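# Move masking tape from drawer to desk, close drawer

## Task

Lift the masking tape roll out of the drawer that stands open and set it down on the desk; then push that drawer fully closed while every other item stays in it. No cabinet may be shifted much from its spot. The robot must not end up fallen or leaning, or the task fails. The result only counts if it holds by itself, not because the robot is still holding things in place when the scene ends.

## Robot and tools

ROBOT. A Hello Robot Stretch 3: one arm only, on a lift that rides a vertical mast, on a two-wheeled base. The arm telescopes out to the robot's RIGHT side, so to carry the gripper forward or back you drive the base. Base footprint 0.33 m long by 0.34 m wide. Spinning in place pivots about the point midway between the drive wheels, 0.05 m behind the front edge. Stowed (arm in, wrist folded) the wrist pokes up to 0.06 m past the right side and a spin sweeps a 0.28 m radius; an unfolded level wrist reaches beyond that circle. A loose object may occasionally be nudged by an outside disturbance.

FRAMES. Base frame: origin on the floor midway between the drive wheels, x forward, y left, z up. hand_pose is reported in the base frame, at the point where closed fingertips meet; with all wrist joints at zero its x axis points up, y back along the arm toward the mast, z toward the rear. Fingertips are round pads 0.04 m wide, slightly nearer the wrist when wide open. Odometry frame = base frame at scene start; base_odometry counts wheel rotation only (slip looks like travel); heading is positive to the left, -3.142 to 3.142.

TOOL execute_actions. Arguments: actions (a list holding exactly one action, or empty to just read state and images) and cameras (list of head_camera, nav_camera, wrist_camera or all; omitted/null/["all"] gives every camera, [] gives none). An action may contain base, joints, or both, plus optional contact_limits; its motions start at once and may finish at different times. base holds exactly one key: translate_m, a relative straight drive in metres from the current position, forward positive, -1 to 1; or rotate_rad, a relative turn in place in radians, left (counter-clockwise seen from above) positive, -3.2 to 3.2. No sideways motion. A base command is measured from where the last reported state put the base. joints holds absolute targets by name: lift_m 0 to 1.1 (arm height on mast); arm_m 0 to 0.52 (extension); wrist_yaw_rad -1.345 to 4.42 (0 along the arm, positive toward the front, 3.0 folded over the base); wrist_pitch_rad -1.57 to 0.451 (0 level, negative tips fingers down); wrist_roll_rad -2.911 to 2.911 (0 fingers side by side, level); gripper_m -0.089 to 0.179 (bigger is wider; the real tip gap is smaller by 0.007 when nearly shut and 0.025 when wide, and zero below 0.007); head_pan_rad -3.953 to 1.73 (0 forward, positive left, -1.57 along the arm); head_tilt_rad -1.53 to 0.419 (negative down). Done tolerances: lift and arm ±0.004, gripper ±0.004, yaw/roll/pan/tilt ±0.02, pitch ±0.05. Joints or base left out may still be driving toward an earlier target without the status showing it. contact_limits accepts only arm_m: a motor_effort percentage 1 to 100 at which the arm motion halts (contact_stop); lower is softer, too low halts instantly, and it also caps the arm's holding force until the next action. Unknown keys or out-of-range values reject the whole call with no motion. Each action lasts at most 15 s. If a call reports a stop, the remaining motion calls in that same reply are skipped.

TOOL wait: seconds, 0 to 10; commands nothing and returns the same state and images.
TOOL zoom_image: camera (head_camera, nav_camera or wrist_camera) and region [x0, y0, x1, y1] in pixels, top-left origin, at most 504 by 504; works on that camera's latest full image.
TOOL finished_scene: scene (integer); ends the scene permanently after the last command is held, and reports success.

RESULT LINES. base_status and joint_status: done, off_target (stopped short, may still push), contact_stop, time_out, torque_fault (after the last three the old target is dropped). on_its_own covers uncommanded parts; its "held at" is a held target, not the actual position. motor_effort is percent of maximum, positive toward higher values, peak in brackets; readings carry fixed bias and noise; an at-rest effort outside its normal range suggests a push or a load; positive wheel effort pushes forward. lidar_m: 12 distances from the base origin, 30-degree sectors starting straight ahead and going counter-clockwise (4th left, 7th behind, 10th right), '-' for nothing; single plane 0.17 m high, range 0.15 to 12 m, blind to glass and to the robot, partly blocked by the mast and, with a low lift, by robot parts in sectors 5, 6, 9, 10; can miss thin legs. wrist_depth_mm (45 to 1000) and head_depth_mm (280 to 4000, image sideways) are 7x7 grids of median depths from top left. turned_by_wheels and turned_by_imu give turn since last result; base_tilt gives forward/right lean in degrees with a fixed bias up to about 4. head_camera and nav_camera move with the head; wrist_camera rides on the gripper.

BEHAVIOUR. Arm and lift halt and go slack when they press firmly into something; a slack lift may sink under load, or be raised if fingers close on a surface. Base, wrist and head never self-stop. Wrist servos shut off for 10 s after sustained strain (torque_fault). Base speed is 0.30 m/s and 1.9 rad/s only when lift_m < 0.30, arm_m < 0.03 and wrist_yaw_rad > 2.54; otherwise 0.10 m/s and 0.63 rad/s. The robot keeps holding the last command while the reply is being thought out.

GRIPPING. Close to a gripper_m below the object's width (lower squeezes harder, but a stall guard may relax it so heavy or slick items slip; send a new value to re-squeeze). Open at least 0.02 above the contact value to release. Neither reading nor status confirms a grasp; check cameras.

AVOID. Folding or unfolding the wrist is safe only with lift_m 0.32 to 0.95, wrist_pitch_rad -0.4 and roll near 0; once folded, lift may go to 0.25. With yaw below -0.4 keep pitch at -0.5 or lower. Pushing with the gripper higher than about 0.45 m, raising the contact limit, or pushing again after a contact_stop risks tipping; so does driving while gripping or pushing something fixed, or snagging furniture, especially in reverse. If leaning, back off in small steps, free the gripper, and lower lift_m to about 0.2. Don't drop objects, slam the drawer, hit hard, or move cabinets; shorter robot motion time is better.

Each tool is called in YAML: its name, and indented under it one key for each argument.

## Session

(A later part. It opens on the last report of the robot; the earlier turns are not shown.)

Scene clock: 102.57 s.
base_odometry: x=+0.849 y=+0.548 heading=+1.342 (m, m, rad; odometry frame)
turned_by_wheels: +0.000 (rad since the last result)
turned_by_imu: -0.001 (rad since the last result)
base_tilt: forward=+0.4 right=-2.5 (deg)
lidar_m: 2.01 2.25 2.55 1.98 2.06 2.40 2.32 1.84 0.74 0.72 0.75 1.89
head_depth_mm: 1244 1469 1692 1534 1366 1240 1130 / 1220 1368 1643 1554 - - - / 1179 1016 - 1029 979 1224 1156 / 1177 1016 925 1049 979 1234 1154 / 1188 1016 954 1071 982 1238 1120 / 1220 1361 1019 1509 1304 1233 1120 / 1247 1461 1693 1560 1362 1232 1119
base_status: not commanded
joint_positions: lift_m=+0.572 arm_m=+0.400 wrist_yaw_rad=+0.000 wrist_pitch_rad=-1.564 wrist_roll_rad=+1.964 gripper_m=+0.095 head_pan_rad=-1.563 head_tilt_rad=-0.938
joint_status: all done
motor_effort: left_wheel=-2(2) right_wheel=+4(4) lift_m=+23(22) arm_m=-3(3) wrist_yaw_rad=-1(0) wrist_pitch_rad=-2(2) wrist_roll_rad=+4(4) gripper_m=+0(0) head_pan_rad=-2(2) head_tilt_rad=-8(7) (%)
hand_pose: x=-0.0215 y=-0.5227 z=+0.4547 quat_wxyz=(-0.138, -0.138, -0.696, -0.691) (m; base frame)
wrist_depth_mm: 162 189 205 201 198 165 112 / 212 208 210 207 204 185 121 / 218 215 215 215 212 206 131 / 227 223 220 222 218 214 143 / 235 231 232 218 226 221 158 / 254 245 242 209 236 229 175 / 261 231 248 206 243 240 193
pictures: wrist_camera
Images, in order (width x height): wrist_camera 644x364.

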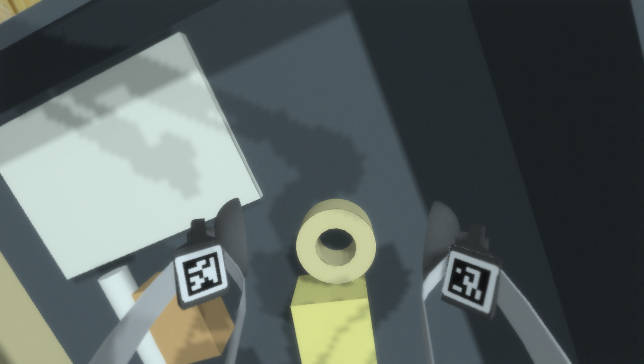

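execute_actions:
  actions:
    - {"joints":{"lift_m":0.545}}
  cameras: ["wrist_camera","head_camera"]

Scene clock: 106.93 s.
base_odometry: x=+0.849 y=+0.548 heading=+1.342 (m, m, rad; odometry frame)
turned_by_wheels: +0.000 (rad since the last result)
turned_by_imu: -0.001 (rad since the last result)
base_tilt: forward=+0.4 right=-2.4 (deg)
lidar_m: 2.01 2.26 2.56 1.99 2.06 2.39 2.32 1.84 0.75 0.72 0.75 1.89
head_depth_mm: 1244 1459 1687 1543 1370 1234 1120 / 1222 1364 1637 1541 1377 - - / 1184 1016 924 1025 983 1231 1158 / 1182 1017 928 1031 985 1230 1148 / 1184 1019 959 1071 979 1236 1121 / 1218 1361 1023 1513 1314 1220 1117 / 1244 1477 1717 1541 1366 1231 1120
base_status: not commanded
joint_positions: lift_m=+0.545 arm_m=+0.400 wrist_yaw_rad=+0.000 wrist_pitch_rad=-1.564 wrist_roll_rad=+1.964 gripper_m=+0.095 head_pan_rad=-1.563 head_tilt_rad=-0.938
joint_status: all done
motor_effort: left_wheel=-2(1) right_wheel=+5(4) lift_m=+23(24) arm_m=-3(3) wrist_yaw_rad=-1(1) wrist_pitch_rad=-2(2) wrist_roll_rad=+4(4) gripper_m=+0(0) head_pan_rad=-4(2) head_tilt_rad=-6(8) (%)
hand_pose: x=-0.0215 y=-0.5227 z=+0.4277 quat_wxyz=(-0.138, -0.138, -0.696, -0.691) (m; base frame)
wrist_depth_mm: 160 178 180 177 174 165 112 / 185 181 186 182 179 176 121 / 190 187 189 188 186 182 131 / 197 194 194 196 191 188 143 / 204 201 203 190 199 195 158 / 213 216 214 185 207 201 175 / 231 193 220 177 213 211 192
pictures: head_camera (sideways: a quarter turn clockwise sets it upright), wrist_camera
Images, in order (width x height): head_camera 896x504, wrist_camera 644x364.

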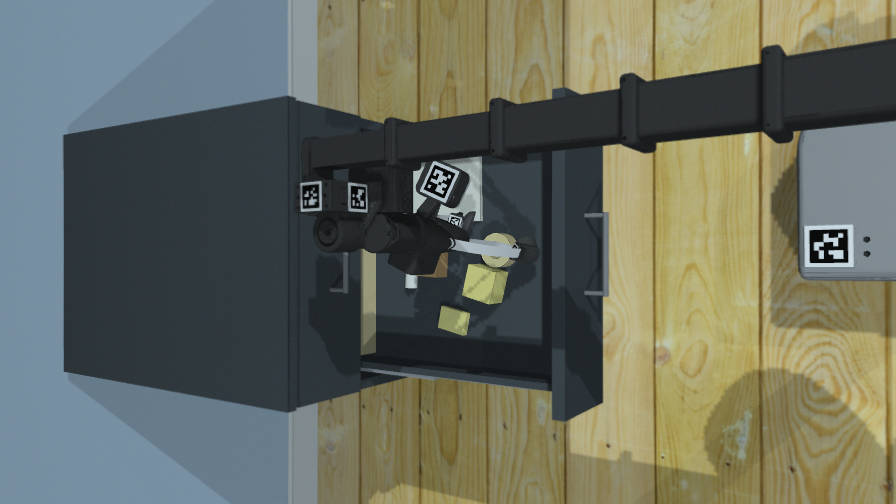

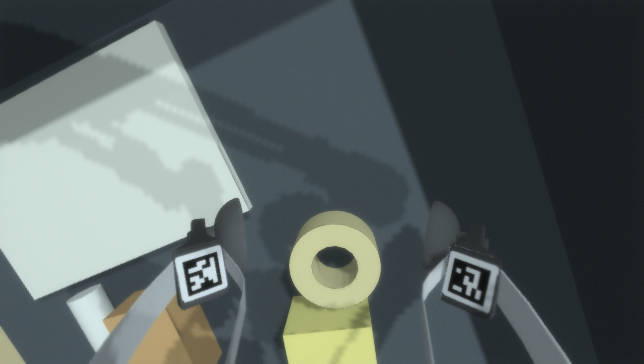

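execute_actions:
  actions:
    - {"joints":{"arm_m":0.407,"lift_m":0.53},"base":{"translate_m":0.017}}
  cameras: ["wrist_camera","head_camera"]

Scene clock: 113.73 s.
base_odometry: x=+0.853 y=+0.565 heading=+1.342 (m, m, rad; odometry frame)
turned_by_wheels: +0.000 (rad since the last result)
turned_by_imu: -0.001 (rad since the last result)
base_tilt: forward=+0.4 right=-2.4 (deg)
lidar_m: 1.99 2.25 2.55 1.99 2.05 2.41 2.33 1.84 0.74 0.72 1.37 1.89
head_depth_mm: 1249 1472 1687 1540 1363 1231 1117 / 1222 1067 984 1548 1326 - - / 1181 1017 921 1025 981 1232 1156 / 1189 1019 928 1017 983 1233 1152 / 1184 1014 953 1063 979 1225 1125 / 1248 1397 1665 1510 1333 1219 1120 / 1239 1467 1692 1543 1359 1235 1122
base_status: done
joint_positions: lift_m=+0.530 arm_m=+0.407 wrist_yaw_rad=+0.000 wrist_pitch_rad=-1.564 wrist_roll_rad=+1.964 gripper_m=+0.095 head_pan_rad=-1.563 head_tilt_rad=-0.938
joint_status: all done
motor_effort: left_wheel=-2(3) right_wheel=+4(8) lift_m=+23(24) arm_m=+3(4) wrist_yaw_rad=+0(1) wrist_pitch_rad=-2(2) wrist_roll_rad=+4(4) gripper_m=+0(0) head_pan_rad=-1(3) head_tilt_rad=-8(7) (%)
hand_pose: x=-0.0215 y=-0.5291 z=+0.4127 quat_wxyz=(-0.138, -0.138, -0.696, -0.691) (m; base frame)
wrist_depth_mm: 163 162 166 163 160 157 120 / 168 166 170 168 165 163 129 / 175 172 175 174 170 169 140 / 180 178 179 178 177 174 153 / 188 191 188 162 182 179 168 / 195 189 198 166 191 185 182 / 212 176 204 158 196 194 189
pictures: head_camera (sideways: a quarter turn clockwise sets it upright), wrist_camera
Images, in order (width x height): head_camera 896x504, wrist_camera 644x364.

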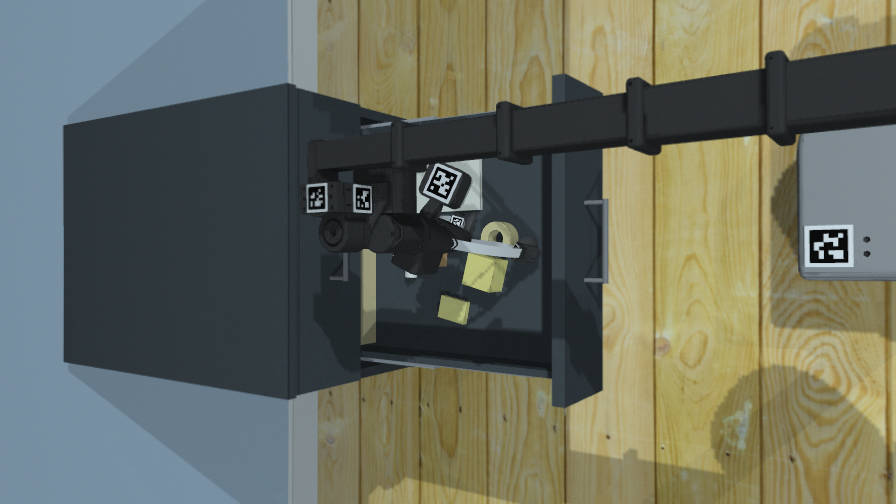

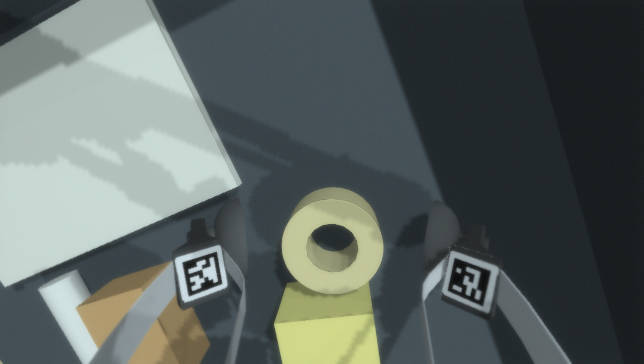

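execute_actions:
  actions:
    - {"joints":{"lift_m":0.51}}
  cameras: ["wrist_camera"]

Scene clock: 117.97 s.
base_odometry: x=+0.853 y=+0.565 heading=+1.342 (m, m, rad; odometry frame)
turned_by_wheels: +0.000 (rad since the last result)
turned_by_imu: -0.001 (rad since the last result)
base_tilt: forward=+0.4 right=-2.5 (deg)
lidar_m: 1.99 2.25 2.54 1.99 2.05 2.41 2.33 1.84 0.74 0.72 1.37 1.89
head_depth_mm: 1249 1459 1669 1532 1366 1231 1126 / 1225 1062 981 1531 1322 - - / 1176 1018 925 1031 980 1235 1156 / 1184 1016 925 1009 979 1235 1149 / 1186 1014 957 1068 980 1230 1120 / 1246 1397 1663 1520 1331 1231 1121 / 1251 1475 1694 1543 1377 1235 1123
base_status: not commanded
joint_positions: lift_m=+0.525 arm_m=+0.407 wrist_yaw_rad=+0.000 wrist_pitch_rad=-1.572 wrist_roll_rad=+1.964 gripper_m=+0.095 head_pan_rad=-1.563 head_tilt_rad=-0.939
joint_status: lift_m contact_stop (moved -0.006 of -0.020)
on_its_own: lift_m is slack since a contact_stop, until your next command for it (your +0.510 is given up)
motor_effort: left_wheel=-1(2) right_wheel=+3(4) lift_m=+33(34) arm_m=+3(4) wrist_yaw_rad=-1(1) wrist_pitch_rad=+1(4) wrist_roll_rad=+4(4) gripper_m=-2(3) head_pan_rad=-2(2) head_tilt_rad=-7(8) (%)
hand_pose: x=-0.0215 y=-0.5269 z=+0.4074 quat_wxyz=(-0.138, -0.138, -0.693, -0.694) (m; base frame)
wrist_depth_mm: 158 158 162 159 156 154 118 / 163 162 167 164 162 159 127 / 169 167 171 170 166 165 138 / 175 173 175 174 173 170 151 / 182 186 184 158 179 175 166 / 194 187 192 162 186 181 178 / 185 170 199 154 193 190 185
pictures: wrist_camera
Images, in order (width x height): wrist_camera 644x364.

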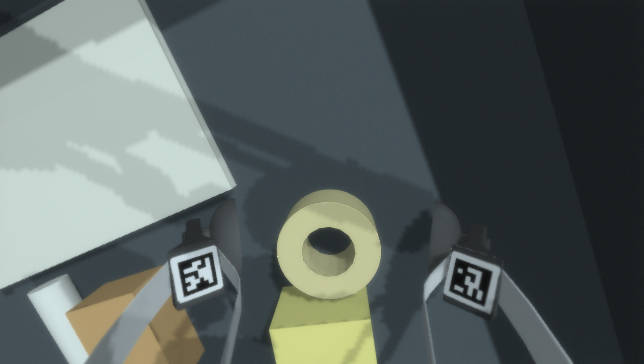

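execute_actions:
  actions:
    - {"joints":{"lift_m":0.529}}
  cameras: []

execute_actions:
  actions:
    - {"joints":{"gripper_m":0.03}}
  cameras: ["wrist_camera","head_camera"]

Scene clock: 121.50 s.
base_odometry: x=+0.853 y=+0.565 heading=+1.342 (m, m, rad; odometry frame)
turned_by_wheels: +0.000 (rad since the last result)
turned_by_imu: -0.001 (rad since the last result)
base_tilt: forward=+0.4 right=-2.4 (deg)
lidar_m: 1.99 2.25 2.55 1.99 2.06 2.41 2.34 1.84 0.74 0.72 1.37 1.89
head_depth_mm: 1252 1477 1692 1537 1365 1235 1122 / 1224 1069 981 1533 1328 - - / 1180 1022 924 1032 974 1235 1159 / 1186 1016 928 1006 980 1232 1147 / 1180 1017 956 1060 980 1228 1120 / 1253 1410 1668 1515 1332 1227 1123 / 1247 1477 1702 1538 1375 1238 1121
base_status: not commanded
joint_positions: lift_m=+0.529 arm_m=+0.407 wrist_yaw_rad=+0.000 wrist_pitch_rad=-1.568 wrist_roll_rad=+1.965 gripper_m=+0.095 head_pan_rad=-1.563 head_tilt_rad=-0.939
joint_status: all done
motor_effort: left_wheel=-1(1) right_wheel=+2(2) lift_m=+46(47) arm_m=+3(3) wrist_yaw_rad=+0(1) wrist_pitch_rad=-1(1) wrist_roll_rad=+3(4) gripper_m=+0(1) head_pan_rad=-2(4) head_tilt_rad=-9(7) (%)
hand_pose: x=-0.0215 y=-0.5281 z=+0.4110 quat_wxyz=(-0.138, -0.138, -0.694, -0.693) (m; base frame)
wrist_depth_mm: 161 160 164 161 159 156 118 / 166 165 169 167 164 161 128 / 172 170 174 172 170 166 139 / 178 176 178 177 175 172 152 / 186 188 186 159 181 178 166 / 193 190 195 164 190 183 180 / 208 173 202 157 195 192 188
pictures: none
No camera images: the call's "cameras" was empty. Leave "cameras" out to get every camera's image.

Scene clock: 122.63 s.
base_odometry: x=+0.853 y=+0.565 heading=+1.342 (m, m, rad; odometry frame)
turned_by_wheels: +0.000 (rad since the last result)
turned_by_imu: +0.000 (rad since the last result)
base_tilt: forward=+0.4 right=-2.5 (deg)
lidar_m: 1.99 2.25 2.55 1.99 2.05 2.41 2.33 1.84 0.75 0.72 1.37 1.89
head_depth_mm: 1254 1484 1673 1533 1363 1226 1125 / 1229 1070 982 1538 1316 - - / 1181 1015 925 1031 980 1229 1159 / 1186 1015 926 1014 980 1235 1146 / 1187 1024 955 1065 976 1233 1122 / 1247 1402 1653 1514 1327 1233 1124 / 1255 1472 1689 1546 1374 1234 1122
base_status: not commanded
joint_positions: lift_m=+0.529 arm_m=+0.407 wrist_yaw_rad=+0.000 wrist_pitch_rad=-1.573 wrist_roll_rad=+1.965 gripper_m=+0.030 head_pan_rad=-1.563 head_tilt_rad=-0.939
joint_status: all done
motor_effort: left_wheel=-1(1) right_wheel=+2(3) lift_m=+38(46) arm_m=+2(3) wrist_yaw_rad=+0(1) wrist_pitch_rad=+2(2) wrist_roll_rad=+3(3) gripper_m=-8(82) head_pan_rad=-3(3) head_tilt_rad=-7(7) (%)
hand_pose: x=-0.0215 y=-0.5266 z=+0.4114 quat_wxyz=(-0.138, -0.139, -0.692, -0.695) (m; base frame)
wrist_depth_mm: 162 161 164 162 160 157 117 / 167 166 170 168 165 163 126 / 173 171 174 174 170 168 136 / 179 177 179 178 177 174 149 / 186 189 189 161 180 180 164 / 195 188 199 166 192 186 181 / 190 172 203 158 197 192 189
pictures: head_camera (sideways: a quarter turn clockwise sets it upright), wrist_camera
Images, in order (width x height): head_camera 896x504, wrist_camera 644x364.

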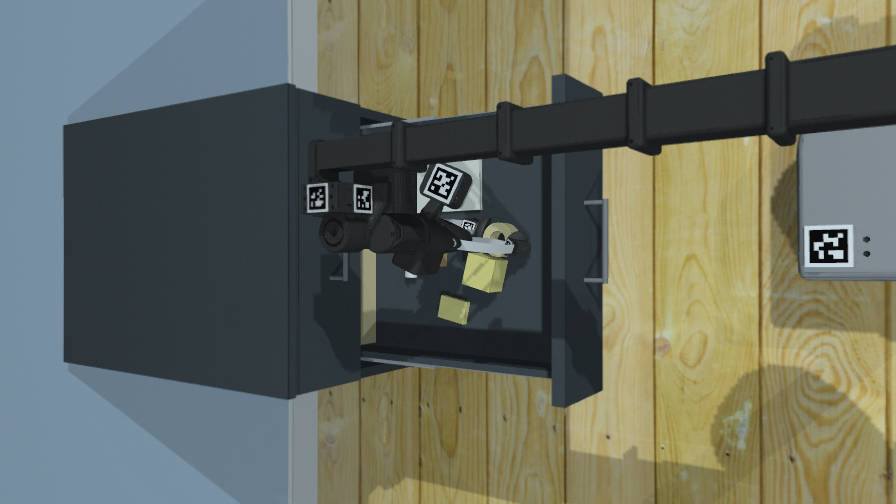

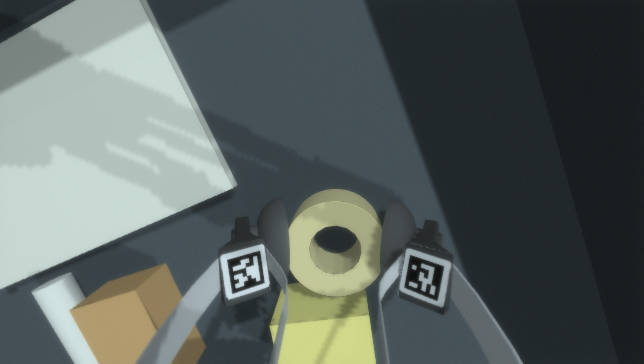

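Gripped. Lift.

execute_actions:
  actions:
    - {"joints":{"lift_m":0.60,"gripper_m":0.02}}
  cameras: ["wrist_camera"]

Scene clock: 125.50 s.
base_odometry: x=+0.853 y=+0.565 heading=+1.342 (m, m, rad; odometry frame)
turned_by_wheels: +0.000 (rad since the last result)
turned_by_imu: -0.001 (rad since the last result)
base_tilt: forward=+0.4 right=-2.4 (deg)
lidar_m: 1.99 2.25 2.55 1.99 2.06 2.41 2.34 1.84 0.74 0.72 1.37 1.89
head_depth_mm: 1241 1463 1685 1533 1371 1237 1135 / 1220 1066 1020 1562 - - - / 1186 1013 - 1038 976 1231 1161 / 1178 1011 929 1017 984 1235 1147 / 1182 1020 954 1064 982 1230 1115 / 1249 1396 1651 1513 1321 1227 1123 / 1239 1471 1690 1537 1385 1230 1127
base_status: not commanded
joint_positions: lift_m=+0.600 arm_m=+0.407 wrist_yaw_rad=+0.000 wrist_pitch_rad=-1.567 wrist_roll_rad=+1.965 gripper_m=+0.021 head_pan_rad=-1.563 head_tilt_rad=-0.939
joint_status: all done
motor_effort: left_wheel=+0(2) right_wheel=+3(2) lift_m=+46(48) arm_m=+3(3) wrist_yaw_rad=+0(1) wrist_pitch_rad=-1(2) wrist_roll_rad=+4(3) gripper_m=-10(54) head_pan_rad=-3(3) head_tilt_rad=-7(7) (%)
hand_pose: x=-0.0215 y=-0.5282 z=+0.4820 quat_wxyz=(-0.138, -0.138, -0.695, -0.692) (m; base frame)
wrist_depth_mm: 193 224 228 227 223 174 124 / 238 234 234 233 230 195 129 / 245 242 240 243 238 222 139 / 256 252 252 248 246 241 152 / 274 261 260 160 252 249 167 / 278 276 245 169 267 260 186 / 261 288 284 277 275 266 209
pictures: wrist_camera
Images, in order (width x height): wrist_camera 644x364.

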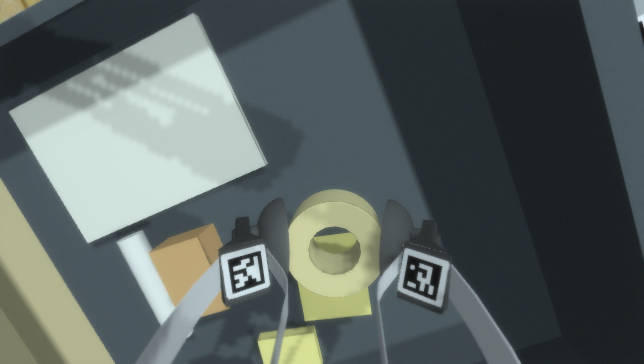

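execute_actions:
  actions:
    - {"joints":{"lift_m":0.88,"head_pan_rad":0.0,"head_tilt_rad":-0.45}}
  cameras: ["head_camera","nav_camera"]

execute_actions:
  actions:
    - {"joints":{"arm_m":0.02,"wrist_roll_rad":1.57},"base":{"translate_m":0.5}}

Scene clock: 134.77 s.
base_odometry: x=+0.853 y=+0.565 heading=+1.342 (m, m, rad; odometry frame)
turned_by_wheels: +0.000 (rad since the last result)
turned_by_imu: -0.002 (rad since the last result)
base_tilt: forward=+0.4 right=-2.4 (deg)
lidar_m: 1.99 2.25 2.55 1.99 2.05 2.42 2.34 1.84 0.74 0.72 1.37 1.90
head_depth_mm: 2103 2182 2527 2645 1999 1593 1333 / 2089 2165 2503 2645 2000 1591 1333 / 2111 2175 2491 2625 1996 1606 1332 / 2139 2199 2504 2622 1996 1623 1334 / 2089 2168 2460 2495 2044 1615 1331 / 2070 2217 2477 2640 2014 1616 1345 / 2090 2240 2481 2618 2035 1636 1359
base_status: not commanded
joint_positions: lift_m=+0.880 arm_m=+0.407 wrist_yaw_rad=+0.000 wrist_pitch_rad=-1.567 wrist_roll_rad=+1.965 gripper_m=+0.021 head_pan_rad=-0.007 head_tilt_rad=-0.458
joint_status: all done
motor_effort: left_wheel=-1(2) right_wheel=+2(2) lift_m=+46(48) arm_m=+3(3) wrist_yaw_rad=-1(0) wrist_pitch_rad=-1(1) wrist_roll_rad=+4(3) gripper_m=-10(10) head_pan_rad=+4(42) head_tilt_rad=+5(39) (%)
hand_pose: x=-0.0215 y=-0.5283 z=+0.7620 quat_wxyz=(-0.138, -0.138, -0.695, -0.692) (m; base frame)
wrist_depth_mm: 874 867 841 485 484 - - / 282 460 505 495 492 823 835 / 282 362 522 514 509 865 848 / 290 329 529 525 526 882 876 / 304 305 413 160 496 910 906 / 315 308 379 169 - 944 957 / 327 322 383 - - - 976
pictures: head_camera (sideways: a quarter turn clockwise sets it upright), nav_camera (sideways: a quarter turn counterclockwise sets it upright)
Images, in order (width x height): head_camera 896x504, nav_camera 672x504.

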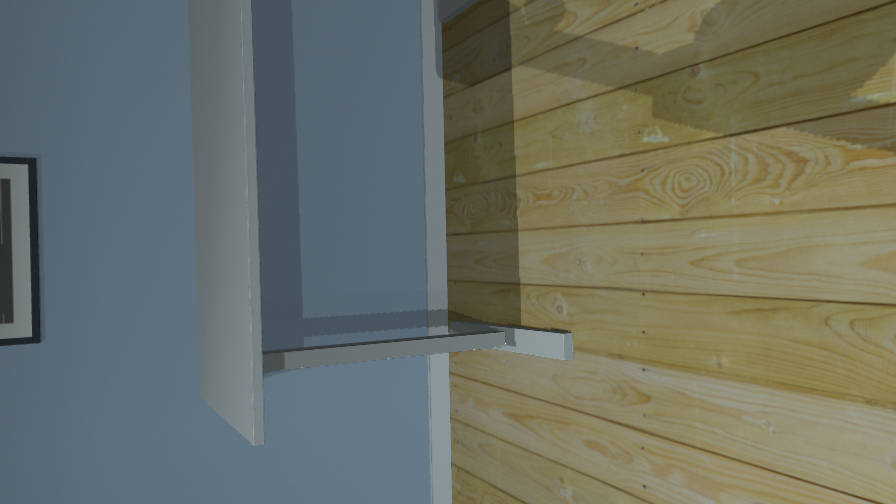

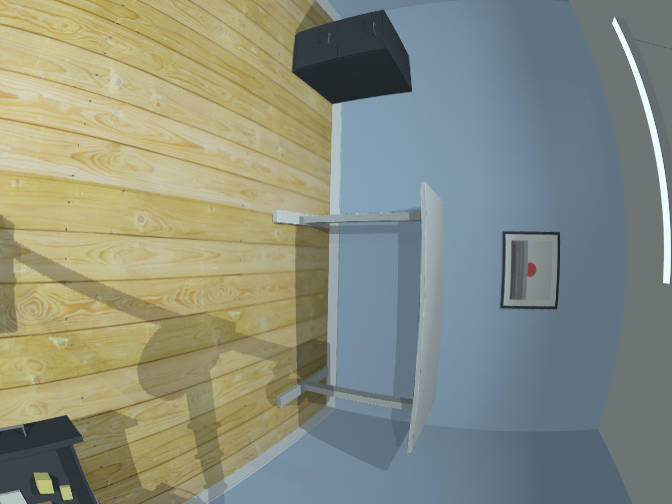

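Scene clock: 140.93 s.
base_odometry: x=+0.966 y=+1.052 heading=+1.342 (m, m, rad; odometry frame)
turned_by_wheels: +0.000 (rad since the last result)
turned_by_imu: +0.001 (rad since the last result)
base_tilt: forward=+0.4 right=-2.5 (deg)
lidar_m: 1.50 1.95 1.88 2.45 2.08 2.93 2.84 1.01 0.79 1.24 1.37 1.77
head_depth_mm: 1665 1757 1386 2173 2002 1598 1329 / 1649 1748 1389 2165 1989 1594 1334 / 1655 1744 1413 2165 2013 1613 1347 / 1653 1762 1430 2166 2015 1607 1345 / 1653 1766 1431 2179 1941 1609 1346 / 1661 1748 1446 2099 1966 1603 1350 / 1652 1792 1882 2157 2021 1605 1344
base_status: done
joint_positions: lift_m=+0.880 arm_m=+0.020 wrist_yaw_rad=+0.000 wrist_pitch_rad=-1.567 wrist_roll_rad=+1.574 gripper_m=+0.021 head_pan_rad=-0.007 head_tilt_rad=-0.458
joint_status: all done
motor_effort: left_wheel=-2(3) right_wheel=+3(7) lift_m=+46(46) arm_m=-3(3) wrist_yaw_rad=+0(0) wrist_pitch_rad=-1(1) wrist_roll_rad=-2(4) gripper_m=-10(10) head_pan_rad=+4(4) head_tilt_rad=+5(5) (%)
hand_pose: x=-0.0215 y=-0.1419 z=+0.7620 quat_wxyz=(-0.001, -0.001, -0.708, -0.706) (m; base frame)
wrist_depth_mm: 807 861 864 828 822 825 809 / 918 894 877 869 - 829 822 / 939 933 911 890 - 866 846 / 973 962 929 924 900 890 876 / - - 984 160 923 919 907 / - - - 169 - 930 944 / - - - - - - 952
pictures: head_camera (sideways: a quarter turn clockwise sets it upright), nav_camera (sideways: a quarter turn counterclockwise sets it upright), wrist_camera
Images, in order (width x height): head_camera 896x504, nav_camera 672x504, wrist_camera 644x364.

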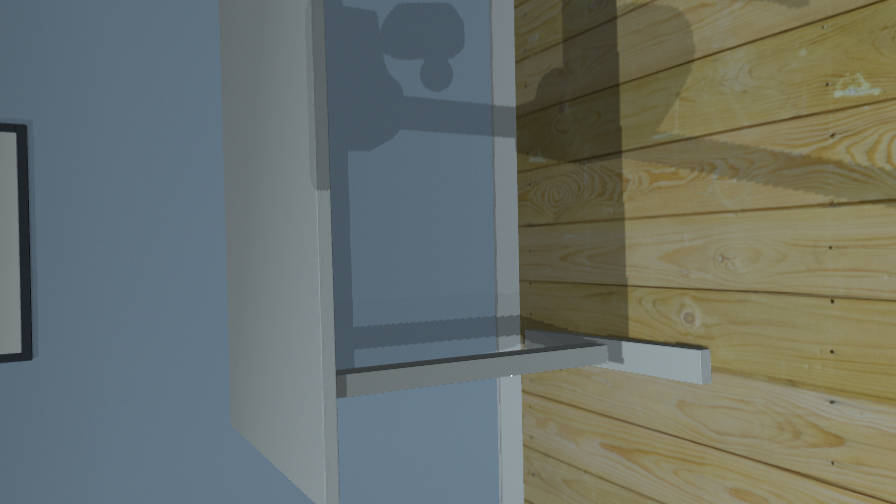

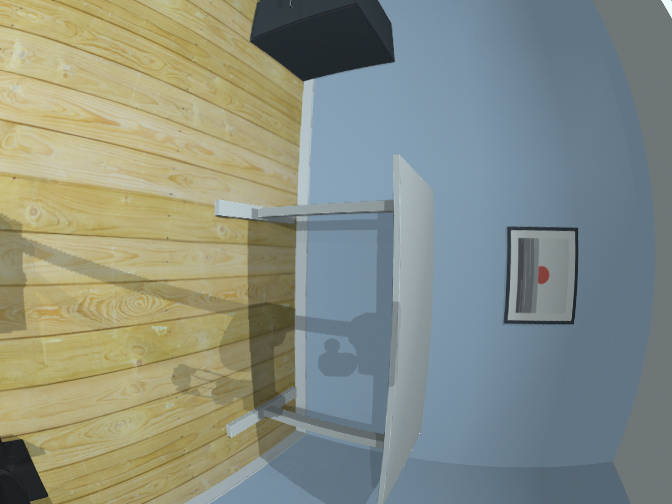

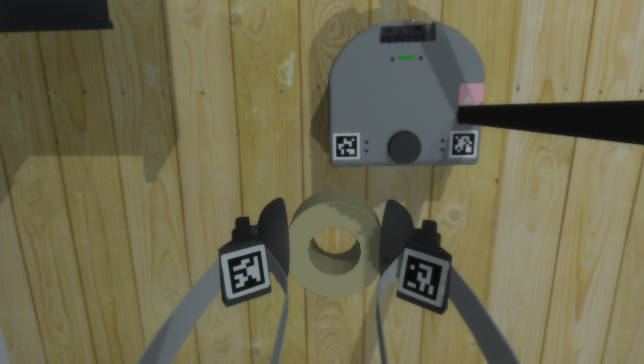

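execute_actions:
  actions:
    - {"joints":{"lift_m":1.08},"base":{"rotate_rad":-0.27}}
  cameras: []

execute_actions:
  actions:
    - {"base":{"translate_m":0.9},"joints":{"head_tilt_rad":-0.7,"head_pan_rad":0.27}}
  cameras: ["head_camera","nav_camera"]

Scene clock: 158.77 s.
base_odometry: x=+0.966 y=+1.052 heading=+1.072 (m, m, rad; odometry frame)
turned_by_wheels: -0.270 (rad since the last result)
turned_by_imu: -0.268 (rad since the last result)
base_tilt: forward=+0.4 right=-2.5 (deg)
lidar_m: 1.95 1.50 1.88 2.46 2.13 2.29 2.84 2.62 0.84 0.79 1.32 1.54
head_depth_mm: 1896 1979 1765 2314 1986 1594 1342 / 1792 1914 2174 2341 2003 1599 1331 / 1762 1867 2118 2331 2015 1615 1334 / 1719 1820 1421 2243 2028 1606 1332 / 1669 1785 1438 2184 2056 1612 1346 / 1624 1743 1325 2100 2043 1626 1347 / 1591 1692 1332 2008 2032 1631 1345
base_status: done
joint_positions: lift_m=+1.080 arm_m=+0.020 wrist_yaw_rad=+0.000 wrist_pitch_rad=-1.567 wrist_roll_rad=+1.574 gripper_m=+0.021 head_pan_rad=-0.007 head_tilt_rad=-0.458
joint_status: all done
motor_effort: left_wheel=+2(5) right_wheel=-2(7) lift_m=+46(47) arm_m=-3(3) wrist_yaw_rad=+0(1) wrist_pitch_rad=-1(1) wrist_roll_rad=-3(3) gripper_m=-10(10) head_pan_rad=+4(5) head_tilt_rad=+4(4) (%)
hand_pose: x=-0.0215 y=-0.1419 z=+0.9620 quat_wxyz=(-0.001, -0.001, -0.708, -0.706) (m; base frame)
wrist_depth_mm: 691 682 - - - - 981 / 709 956 - - - - - / 952 - - - - - - / - - - - - - - / - - - 160 - - - / - - - 169 - - - / - - - - - - -
pictures: none
No camera images: the call's "cameras" was empty. Leave "cameras" out to get every camera's image.

Scene clock: 169.17 s.
base_odometry: x=+1.397 y=+1.842 heading=+1.072 (m, m, rad; odometry frame)
turned_by_wheels: +0.000 (rad since the last result)
turned_by_imu: +0.003 (rad since the last result)
base_tilt: forward=+0.4 right=-2.5 (deg)
lidar_m: 1.07 1.07 0.77 1.67 2.68 2.69 3.72 1.28 1.26 1.10 1.10 0.94
head_depth_mm: 918 854 631 501 416 1338 1188 / 912 858 634 503 416 1330 1187 / 910 863 634 503 416 1339 1190 / 911 863 637 504 417 1334 1192 / 911 863 639 505 419 1335 1191 / 913 867 641 505 420 1336 1193 / 913 869 644 507 420 1312 1196
base_status: done
joint_positions: lift_m=+1.080 arm_m=+0.020 wrist_yaw_rad=+0.000 wrist_pitch_rad=-1.567 wrist_roll_rad=+1.574 gripper_m=+0.021 head_pan_rad=+0.263 head_tilt_rad=-0.691
joint_status: all done
motor_effort: left_wheel=+2(7) right_wheel=-1(1) lift_m=+46(46) arm_m=-3(3) wrist_yaw_rad=-1(0) wrist_pitch_rad=-1(1) wrist_roll_rad=-3(3) gripper_m=-10(10) head_pan_rad=+4(24) head_tilt_rad=-6(28) (%)
hand_pose: x=-0.0215 y=-0.1419 z=+0.9620 quat_wxyz=(-0.001, -0.001, -0.708, -0.706) (m; base frame)
wrist_depth_mm: - - - - - - 958 / - - - - - - - / - - - - - - - / - - - - - - - / - - - 160 - - - / - - - 169 - - - / 924 - - - - - -
pictures: head_camera (sideways: a quarter turn clockwise sets it upright), nav_camera (sideways: a quarter turn counterclockwise sets it upright)
Images, in order (width x height): head_camera 896x504, nav_camera 672x504.

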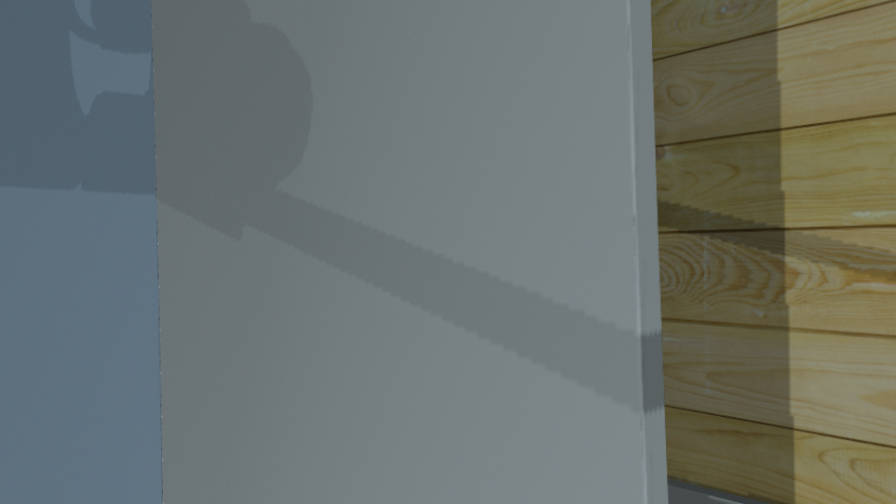

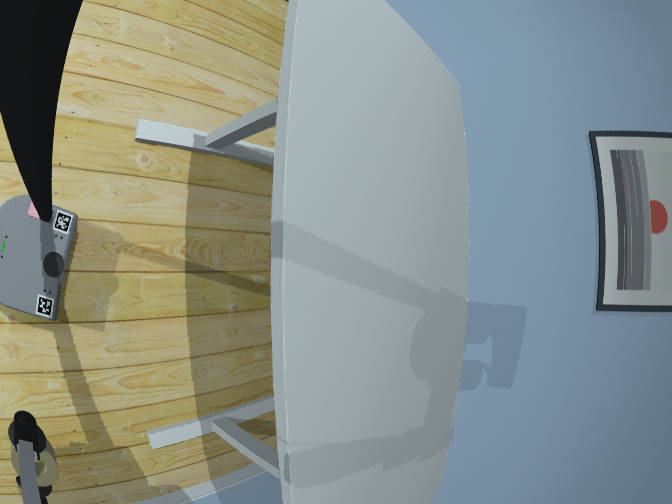

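execute_actions:
  actions:
    - {"base":{"rotate_rad":1.84},"joints":{"head_tilt_rad":-1.1,"head_pan_rad":-1.57}}
  cameras: []

execute_actions:
  actions:
    - {"joints":{"arm_m":0.33}}

Scene clock: 180.13 s.
base_odometry: x=+1.397 y=+1.842 heading=+2.912 (m, m, rad; odometry frame)
turned_by_wheels: +1.840 (rad since the last result)
turned_by_imu: +1.814 (rad since the last result)
base_tilt: forward=+0.4 right=-2.4 (deg)
lidar_m: 1.67 2.69 3.17 3.72 1.48 1.13 1.10 0.94 1.11 1.07 0.78 1.55
head_depth_mm: - - 1482 1412 1295 1201 1116 / - - - 1398 1292 1226 - / - - - - 1275 1219 - / 488 - - 1399 1261 1232 - / 483 - - 1409 1298 1197 1111 / 485 431 401 1402 1295 1194 1117 / 483 431 401 1401 1286 1194 1106
base_status: done
joint_positions: lift_m=+1.080 arm_m=+0.020 wrist_yaw_rad=+0.000 wrist_pitch_rad=-1.567 wrist_roll_rad=+1.574 gripper_m=+0.021 head_pan_rad=-1.563 head_tilt_rad=-1.086
joint_status: all done
motor_effort: left_wheel=-2(5) right_wheel=+4(9) lift_m=+46(46) arm_m=-3(3) wrist_yaw_rad=+0(1) wrist_pitch_rad=-1(1) wrist_roll_rad=-3(3) gripper_m=-10(10) head_pan_rad=-3(42) head_tilt_rad=-8(38) (%)
hand_pose: x=-0.0215 y=-0.1419 z=+0.9620 quat_wxyz=(-0.001, -0.001, -0.708, -0.706) (m; base frame)
wrist_depth_mm: 162 - - - - - 964 / 167 - - - - - - / 173 - - - - - - / 179 - - - - - - / 186 205 - 160 - - - / 194 203 - 169 - - - / 201 201 - - - - -
pictures: none
No camera images: the call's "cameras" was empty. Leave "cameras" out to get every camera's image.

Scene clock: 183.87 s.
base_odometry: x=+1.397 y=+1.842 heading=+2.912 (m, m, rad; odometry frame)
turned_by_wheels: +0.000 (rad since the last result)
turned_by_imu: -0.028 (rad since the last result)
base_tilt: forward=+0.2 right=-3.0 (deg)
lidar_m: 1.67 2.69 3.11 3.72 1.45 1.14 1.09 0.94 0.98 1.07 0.78 1.51
head_depth_mm: 489 437 413 1410 1303 1195 1118 / 490 436 411 1416 1303 1225 - / 491 437 411 1407 1292 1236 - / 490 434 411 1408 1304 1234 - / 490 437 412 1413 1291 1201 1116 / 489 437 411 1413 1297 1206 1111 / 489 437 406 1412 1304 1204 1110
base_status: not commanded
joint_positions: lift_m=+1.081 arm_m=+0.329 wrist_yaw_rad=+0.000 wrist_pitch_rad=-1.577 wrist_roll_rad=+1.571 gripper_m=+0.021 head_pan_rad=-1.564 head_tilt_rad=-1.089
joint_status: all done
motor_effort: left_wheel=-1(8) right_wheel=+1(4) lift_m=+16(46) arm_m=+10(21) wrist_yaw_rad=+0(1) wrist_pitch_rad=+3(5) wrist_roll_rad=-1(3) gripper_m=-21(31) head_pan_rad=-1(3) head_tilt_rad=-7(8) (%)
hand_pose: x=-0.0215 y=-0.4481 z=+0.9633 quat_wxyz=(+0.000, -0.001, -0.705, -0.710) (m; base frame)
wrist_depth_mm: 167 164 162 160 158 155 153 / 172 170 167 165 163 161 158 / 178 176 173 171 169 166 164 / 185 183 179 176 174 171 169 / 192 190 187 157 158 177 175 / 200 197 194 182 179 183 182 / 208 205 201 198 195 192 189
pictures: head_camera (sideways: a quarter turn clockwise sets it upright), nav_camera (sideways: a quarter turn counterclockwise sets it upright), wrist_camera
Images, in order (width x height): head_camera 896x504, nav_camera 672x504, wrist_camera 644x364.

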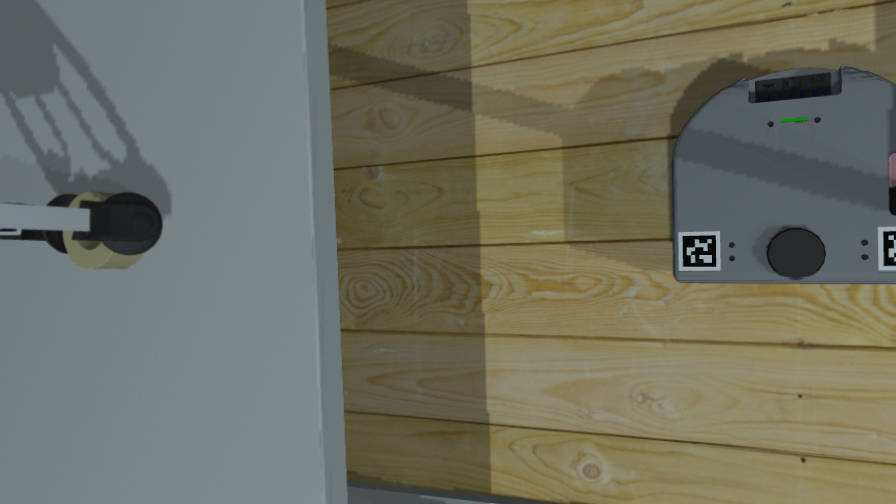

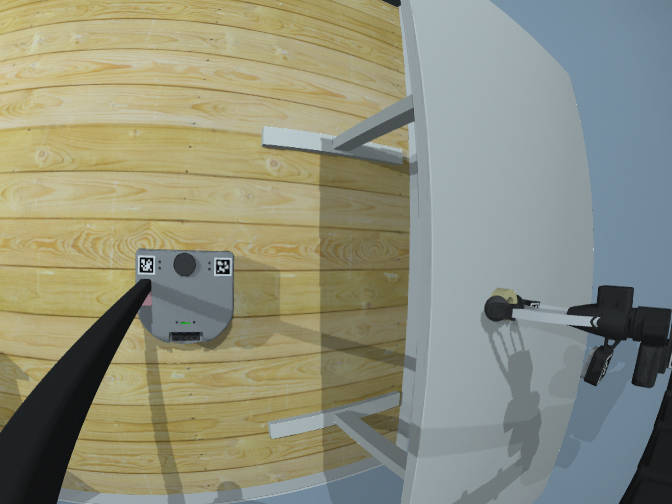

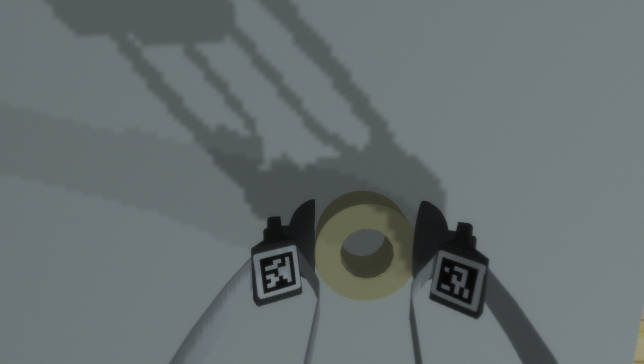

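execute_actions:
  actions:
    - {"joints":{"gripper_m":0.08}}
  cameras: ["wrist_camera"]

execute_actions:
  actions:
    - {"joints":{"lift_m":1.1,"wrist_pitch_rad":-0.9}}
  cameras: ["wrist_camera","head_camera"]

Scene clock: 187.97 s.
base_odometry: x=+1.397 y=+1.842 heading=+2.912 (m, m, rad; odometry frame)
turned_by_wheels: +0.000 (rad since the last result)
turned_by_imu: -0.005 (rad since the last result)
base_tilt: forward=+0.3 right=-2.8 (deg)
lidar_m: 1.67 2.70 3.08 3.71 1.45 1.14 1.09 0.94 0.98 1.07 0.78 1.50
head_depth_mm: 485 434 409 1406 1299 1195 1115 / 486 434 409 1416 1308 1229 - / 486 435 409 1413 1295 1236 - / 486 431 409 1400 1297 1236 - / 486 434 407 1405 1299 1200 1115 / 486 434 403 1418 1296 1195 1116 / 486 433 402 1407 1284 1201 1110
base_status: not commanded
joint_positions: lift_m=+1.081 arm_m=+0.329 wrist_yaw_rad=+0.000 wrist_pitch_rad=-1.576 wrist_roll_rad=+1.571 gripper_m=+0.080 head_pan_rad=-1.564 head_tilt_rad=-1.089
joint_status: all done
motor_effort: left_wheel=+0(1) right_wheel=+2(2) lift_m=+17(16) arm_m=+8(10) wrist_yaw_rad=+0(0) wrist_pitch_rad=+3(3) wrist_roll_rad=+0(1) gripper_m=+10(87) head_pan_rad=-3(3) head_tilt_rad=-7(7) (%)
hand_pose: x=-0.0215 y=-0.4484 z=+0.9633 quat_wxyz=(+0.000, -0.001, -0.705, -0.709) (m; base frame)
wrist_depth_mm: 165 163 160 158 156 154 151 / 170 168 166 163 161 158 156 / 176 174 171 168 166 164 162 / 183 181 177 174 172 169 168 / 190 188 184 180 155 175 173 / 197 194 192 188 164 180 179 / 206 203 200 196 193 189 186
pictures: wrist_camera
Images, in order (width x height): wrist_camera 644x364.

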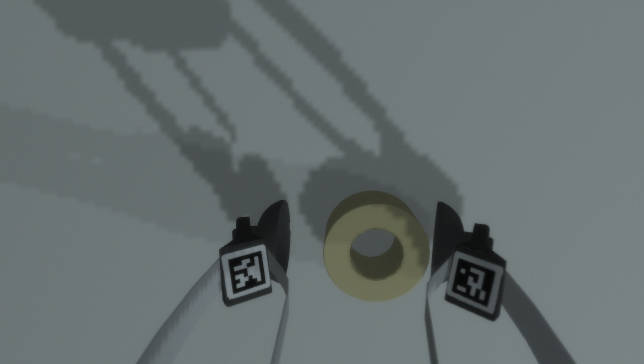

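Scene clock: 192.53 s.
base_odometry: x=+1.397 y=+1.842 heading=+2.912 (m, m, rad; odometry frame)
turned_by_wheels: +0.000 (rad since the last result)
turned_by_imu: -0.007 (rad since the last result)
base_tilt: forward=+0.4 right=-2.4 (deg)
lidar_m: 1.67 2.69 3.07 3.72 1.45 1.14 1.09 0.94 0.97 1.07 0.78 1.50
head_depth_mm: 482 431 406 1419 1300 1202 1118 / 482 431 406 1404 1294 1219 - / 482 431 407 1405 1300 1229 - / 482 431 404 1403 1294 1234 - / 481 431 400 1416 1300 1202 1120 / 481 431 400 1412 1290 1193 1111 / 479 429 399 1410 1293 1191 1111
base_status: not commanded
joint_positions: lift_m=+1.100 arm_m=+0.330 wrist_yaw_rad=+0.000 wrist_pitch_rad=-0.909 wrist_roll_rad=+1.571 gripper_m=+0.080 head_pan_rad=-1.564 head_tilt_rad=-1.089
joint_status: all done
motor_effort: left_wheel=+0(6) right_wheel=+1(11) lift_m=+45(47) arm_m=+1(8) wrist_yaw_rad=+0(1) wrist_pitch_rad=+4(76) wrist_roll_rad=-1(1) gripper_m=+1(21) head_pan_rad=-3(2) head_tilt_rad=-7(7) (%)
hand_pose: x=-0.0216 y=-0.6132 z=+1.0213 quat_wxyz=(+0.000, +0.000, -0.898, -0.439) (m; base frame)
wrist_depth_mm: 416 425 305 235 192 162 140 / 419 454 316 242 197 165 142 / 433 470 331 250 203 169 145 / 436 487 342 259 208 173 148 / 444 494 375 270 224 175 151 / 447 511 359 279 232 176 155 / 455 507 409 290 225 193 157
pictures: head_camera (sideways: a quarter turn clockwise sets it upright), wrist_camera
Images, in order (width x height): head_camera 896x504, wrist_camera 644x364.

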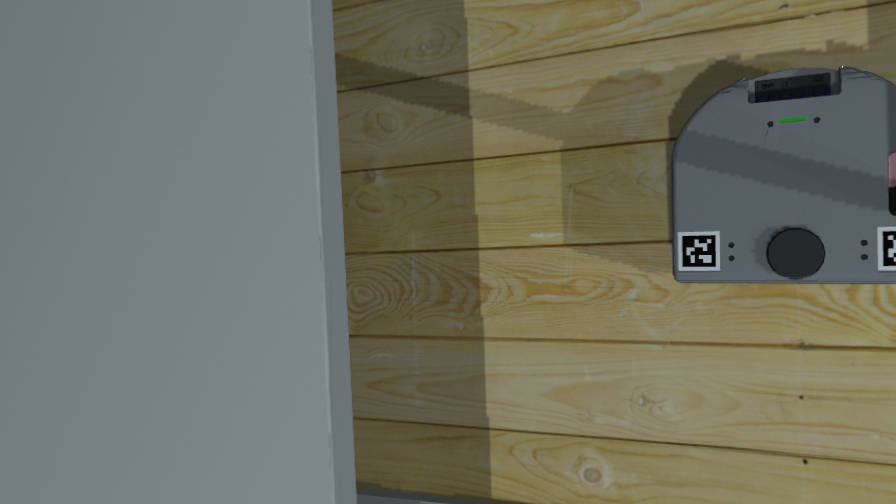

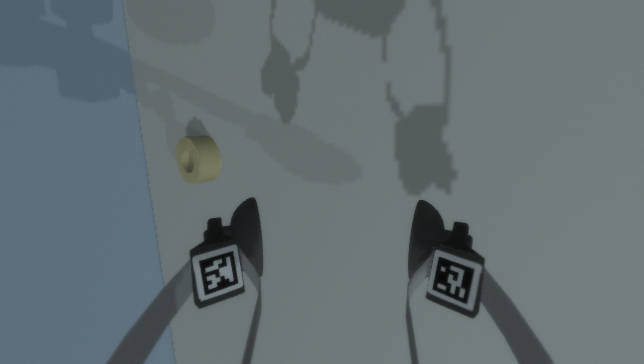

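execute_actions:
  actions:
    - {"joints":{"head_tilt_rad":-0.6}}

Scene clock: 195.20 s.
base_odometry: x=+1.397 y=+1.842 heading=+2.912 (m, m, rad; odometry frame)
turned_by_wheels: +0.000 (rad since the last result)
turned_by_imu: -0.001 (rad since the last result)
base_tilt: forward=+0.4 right=-2.5 (deg)
lidar_m: 1.67 2.69 3.08 3.72 1.44 1.14 1.09 0.94 0.97 1.07 0.78 1.49
head_depth_mm: 911 979 746 562 450 405 1224 / - 943 749 563 451 405 1227 / - 970 751 565 452 406 1235 / 903 - 755 565 454 407 1229 / 900 985 756 568 454 398 1231 / 902 980 758 568 455 399 1231 / 896 978 758 570 456 401 1235
base_status: not commanded
joint_positions: lift_m=+1.100 arm_m=+0.330 wrist_yaw_rad=+0.000 wrist_pitch_rad=-0.909 wrist_roll_rad=+1.571 gripper_m=+0.080 head_pan_rad=-1.564 head_tilt_rad=-0.606
joint_status: all done
motor_effort: left_wheel=+0(0) right_wheel=+1(1) lift_m=+45(45) arm_m=+1(1) wrist_yaw_rad=+0(0) wrist_pitch_rad=+4(4) wrist_roll_rad=-1(1) gripper_m=+0(0) head_pan_rad=-2(2) head_tilt_rad=+4(40) (%)
hand_pose: x=-0.0216 y=-0.6132 z=+1.0213 quat_wxyz=(+0.000, +0.000, -0.898, -0.439) (m; base frame)
wrist_depth_mm: 415 428 301 234 192 161 140 / 424 449 315 242 197 165 143 / 433 466 329 250 202 170 145 / 435 482 340 260 208 173 149 / 442 490 373 270 224 175 151 / 446 512 359 279 231 176 154 / 452 509 411 292 225 193 158
pictures: head_camera (sideways: a quarter turn clockwise sets it upright), nav_camera (sideways: a quarter turn counterclockwise sets it upright), wrist_camera
Images, in order (width x height): head_camera 896x504, nav_camera 672x504, wrist_camera 644x364.

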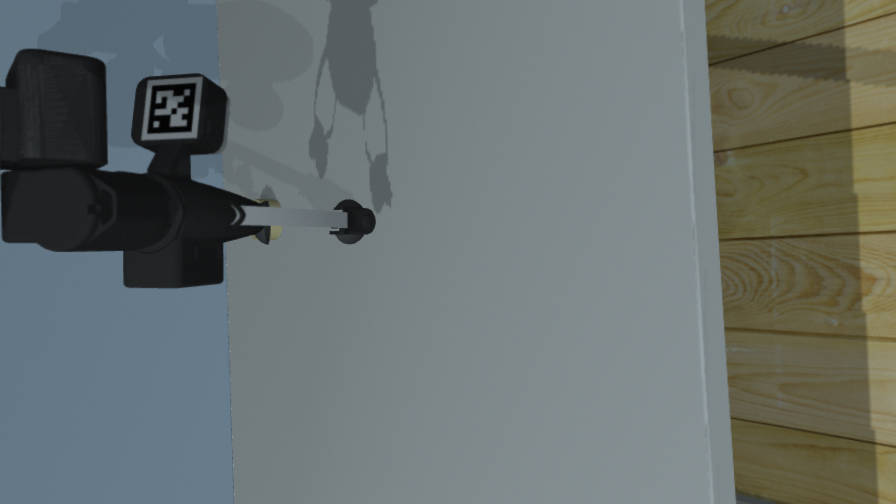

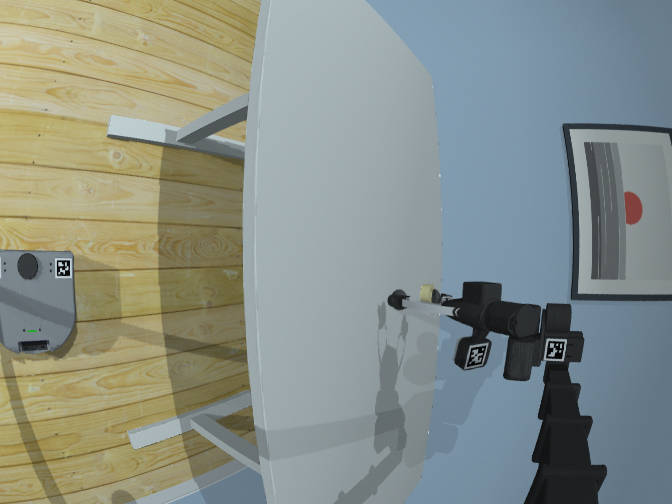

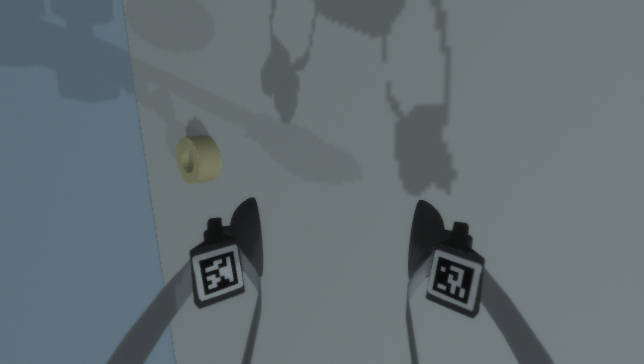

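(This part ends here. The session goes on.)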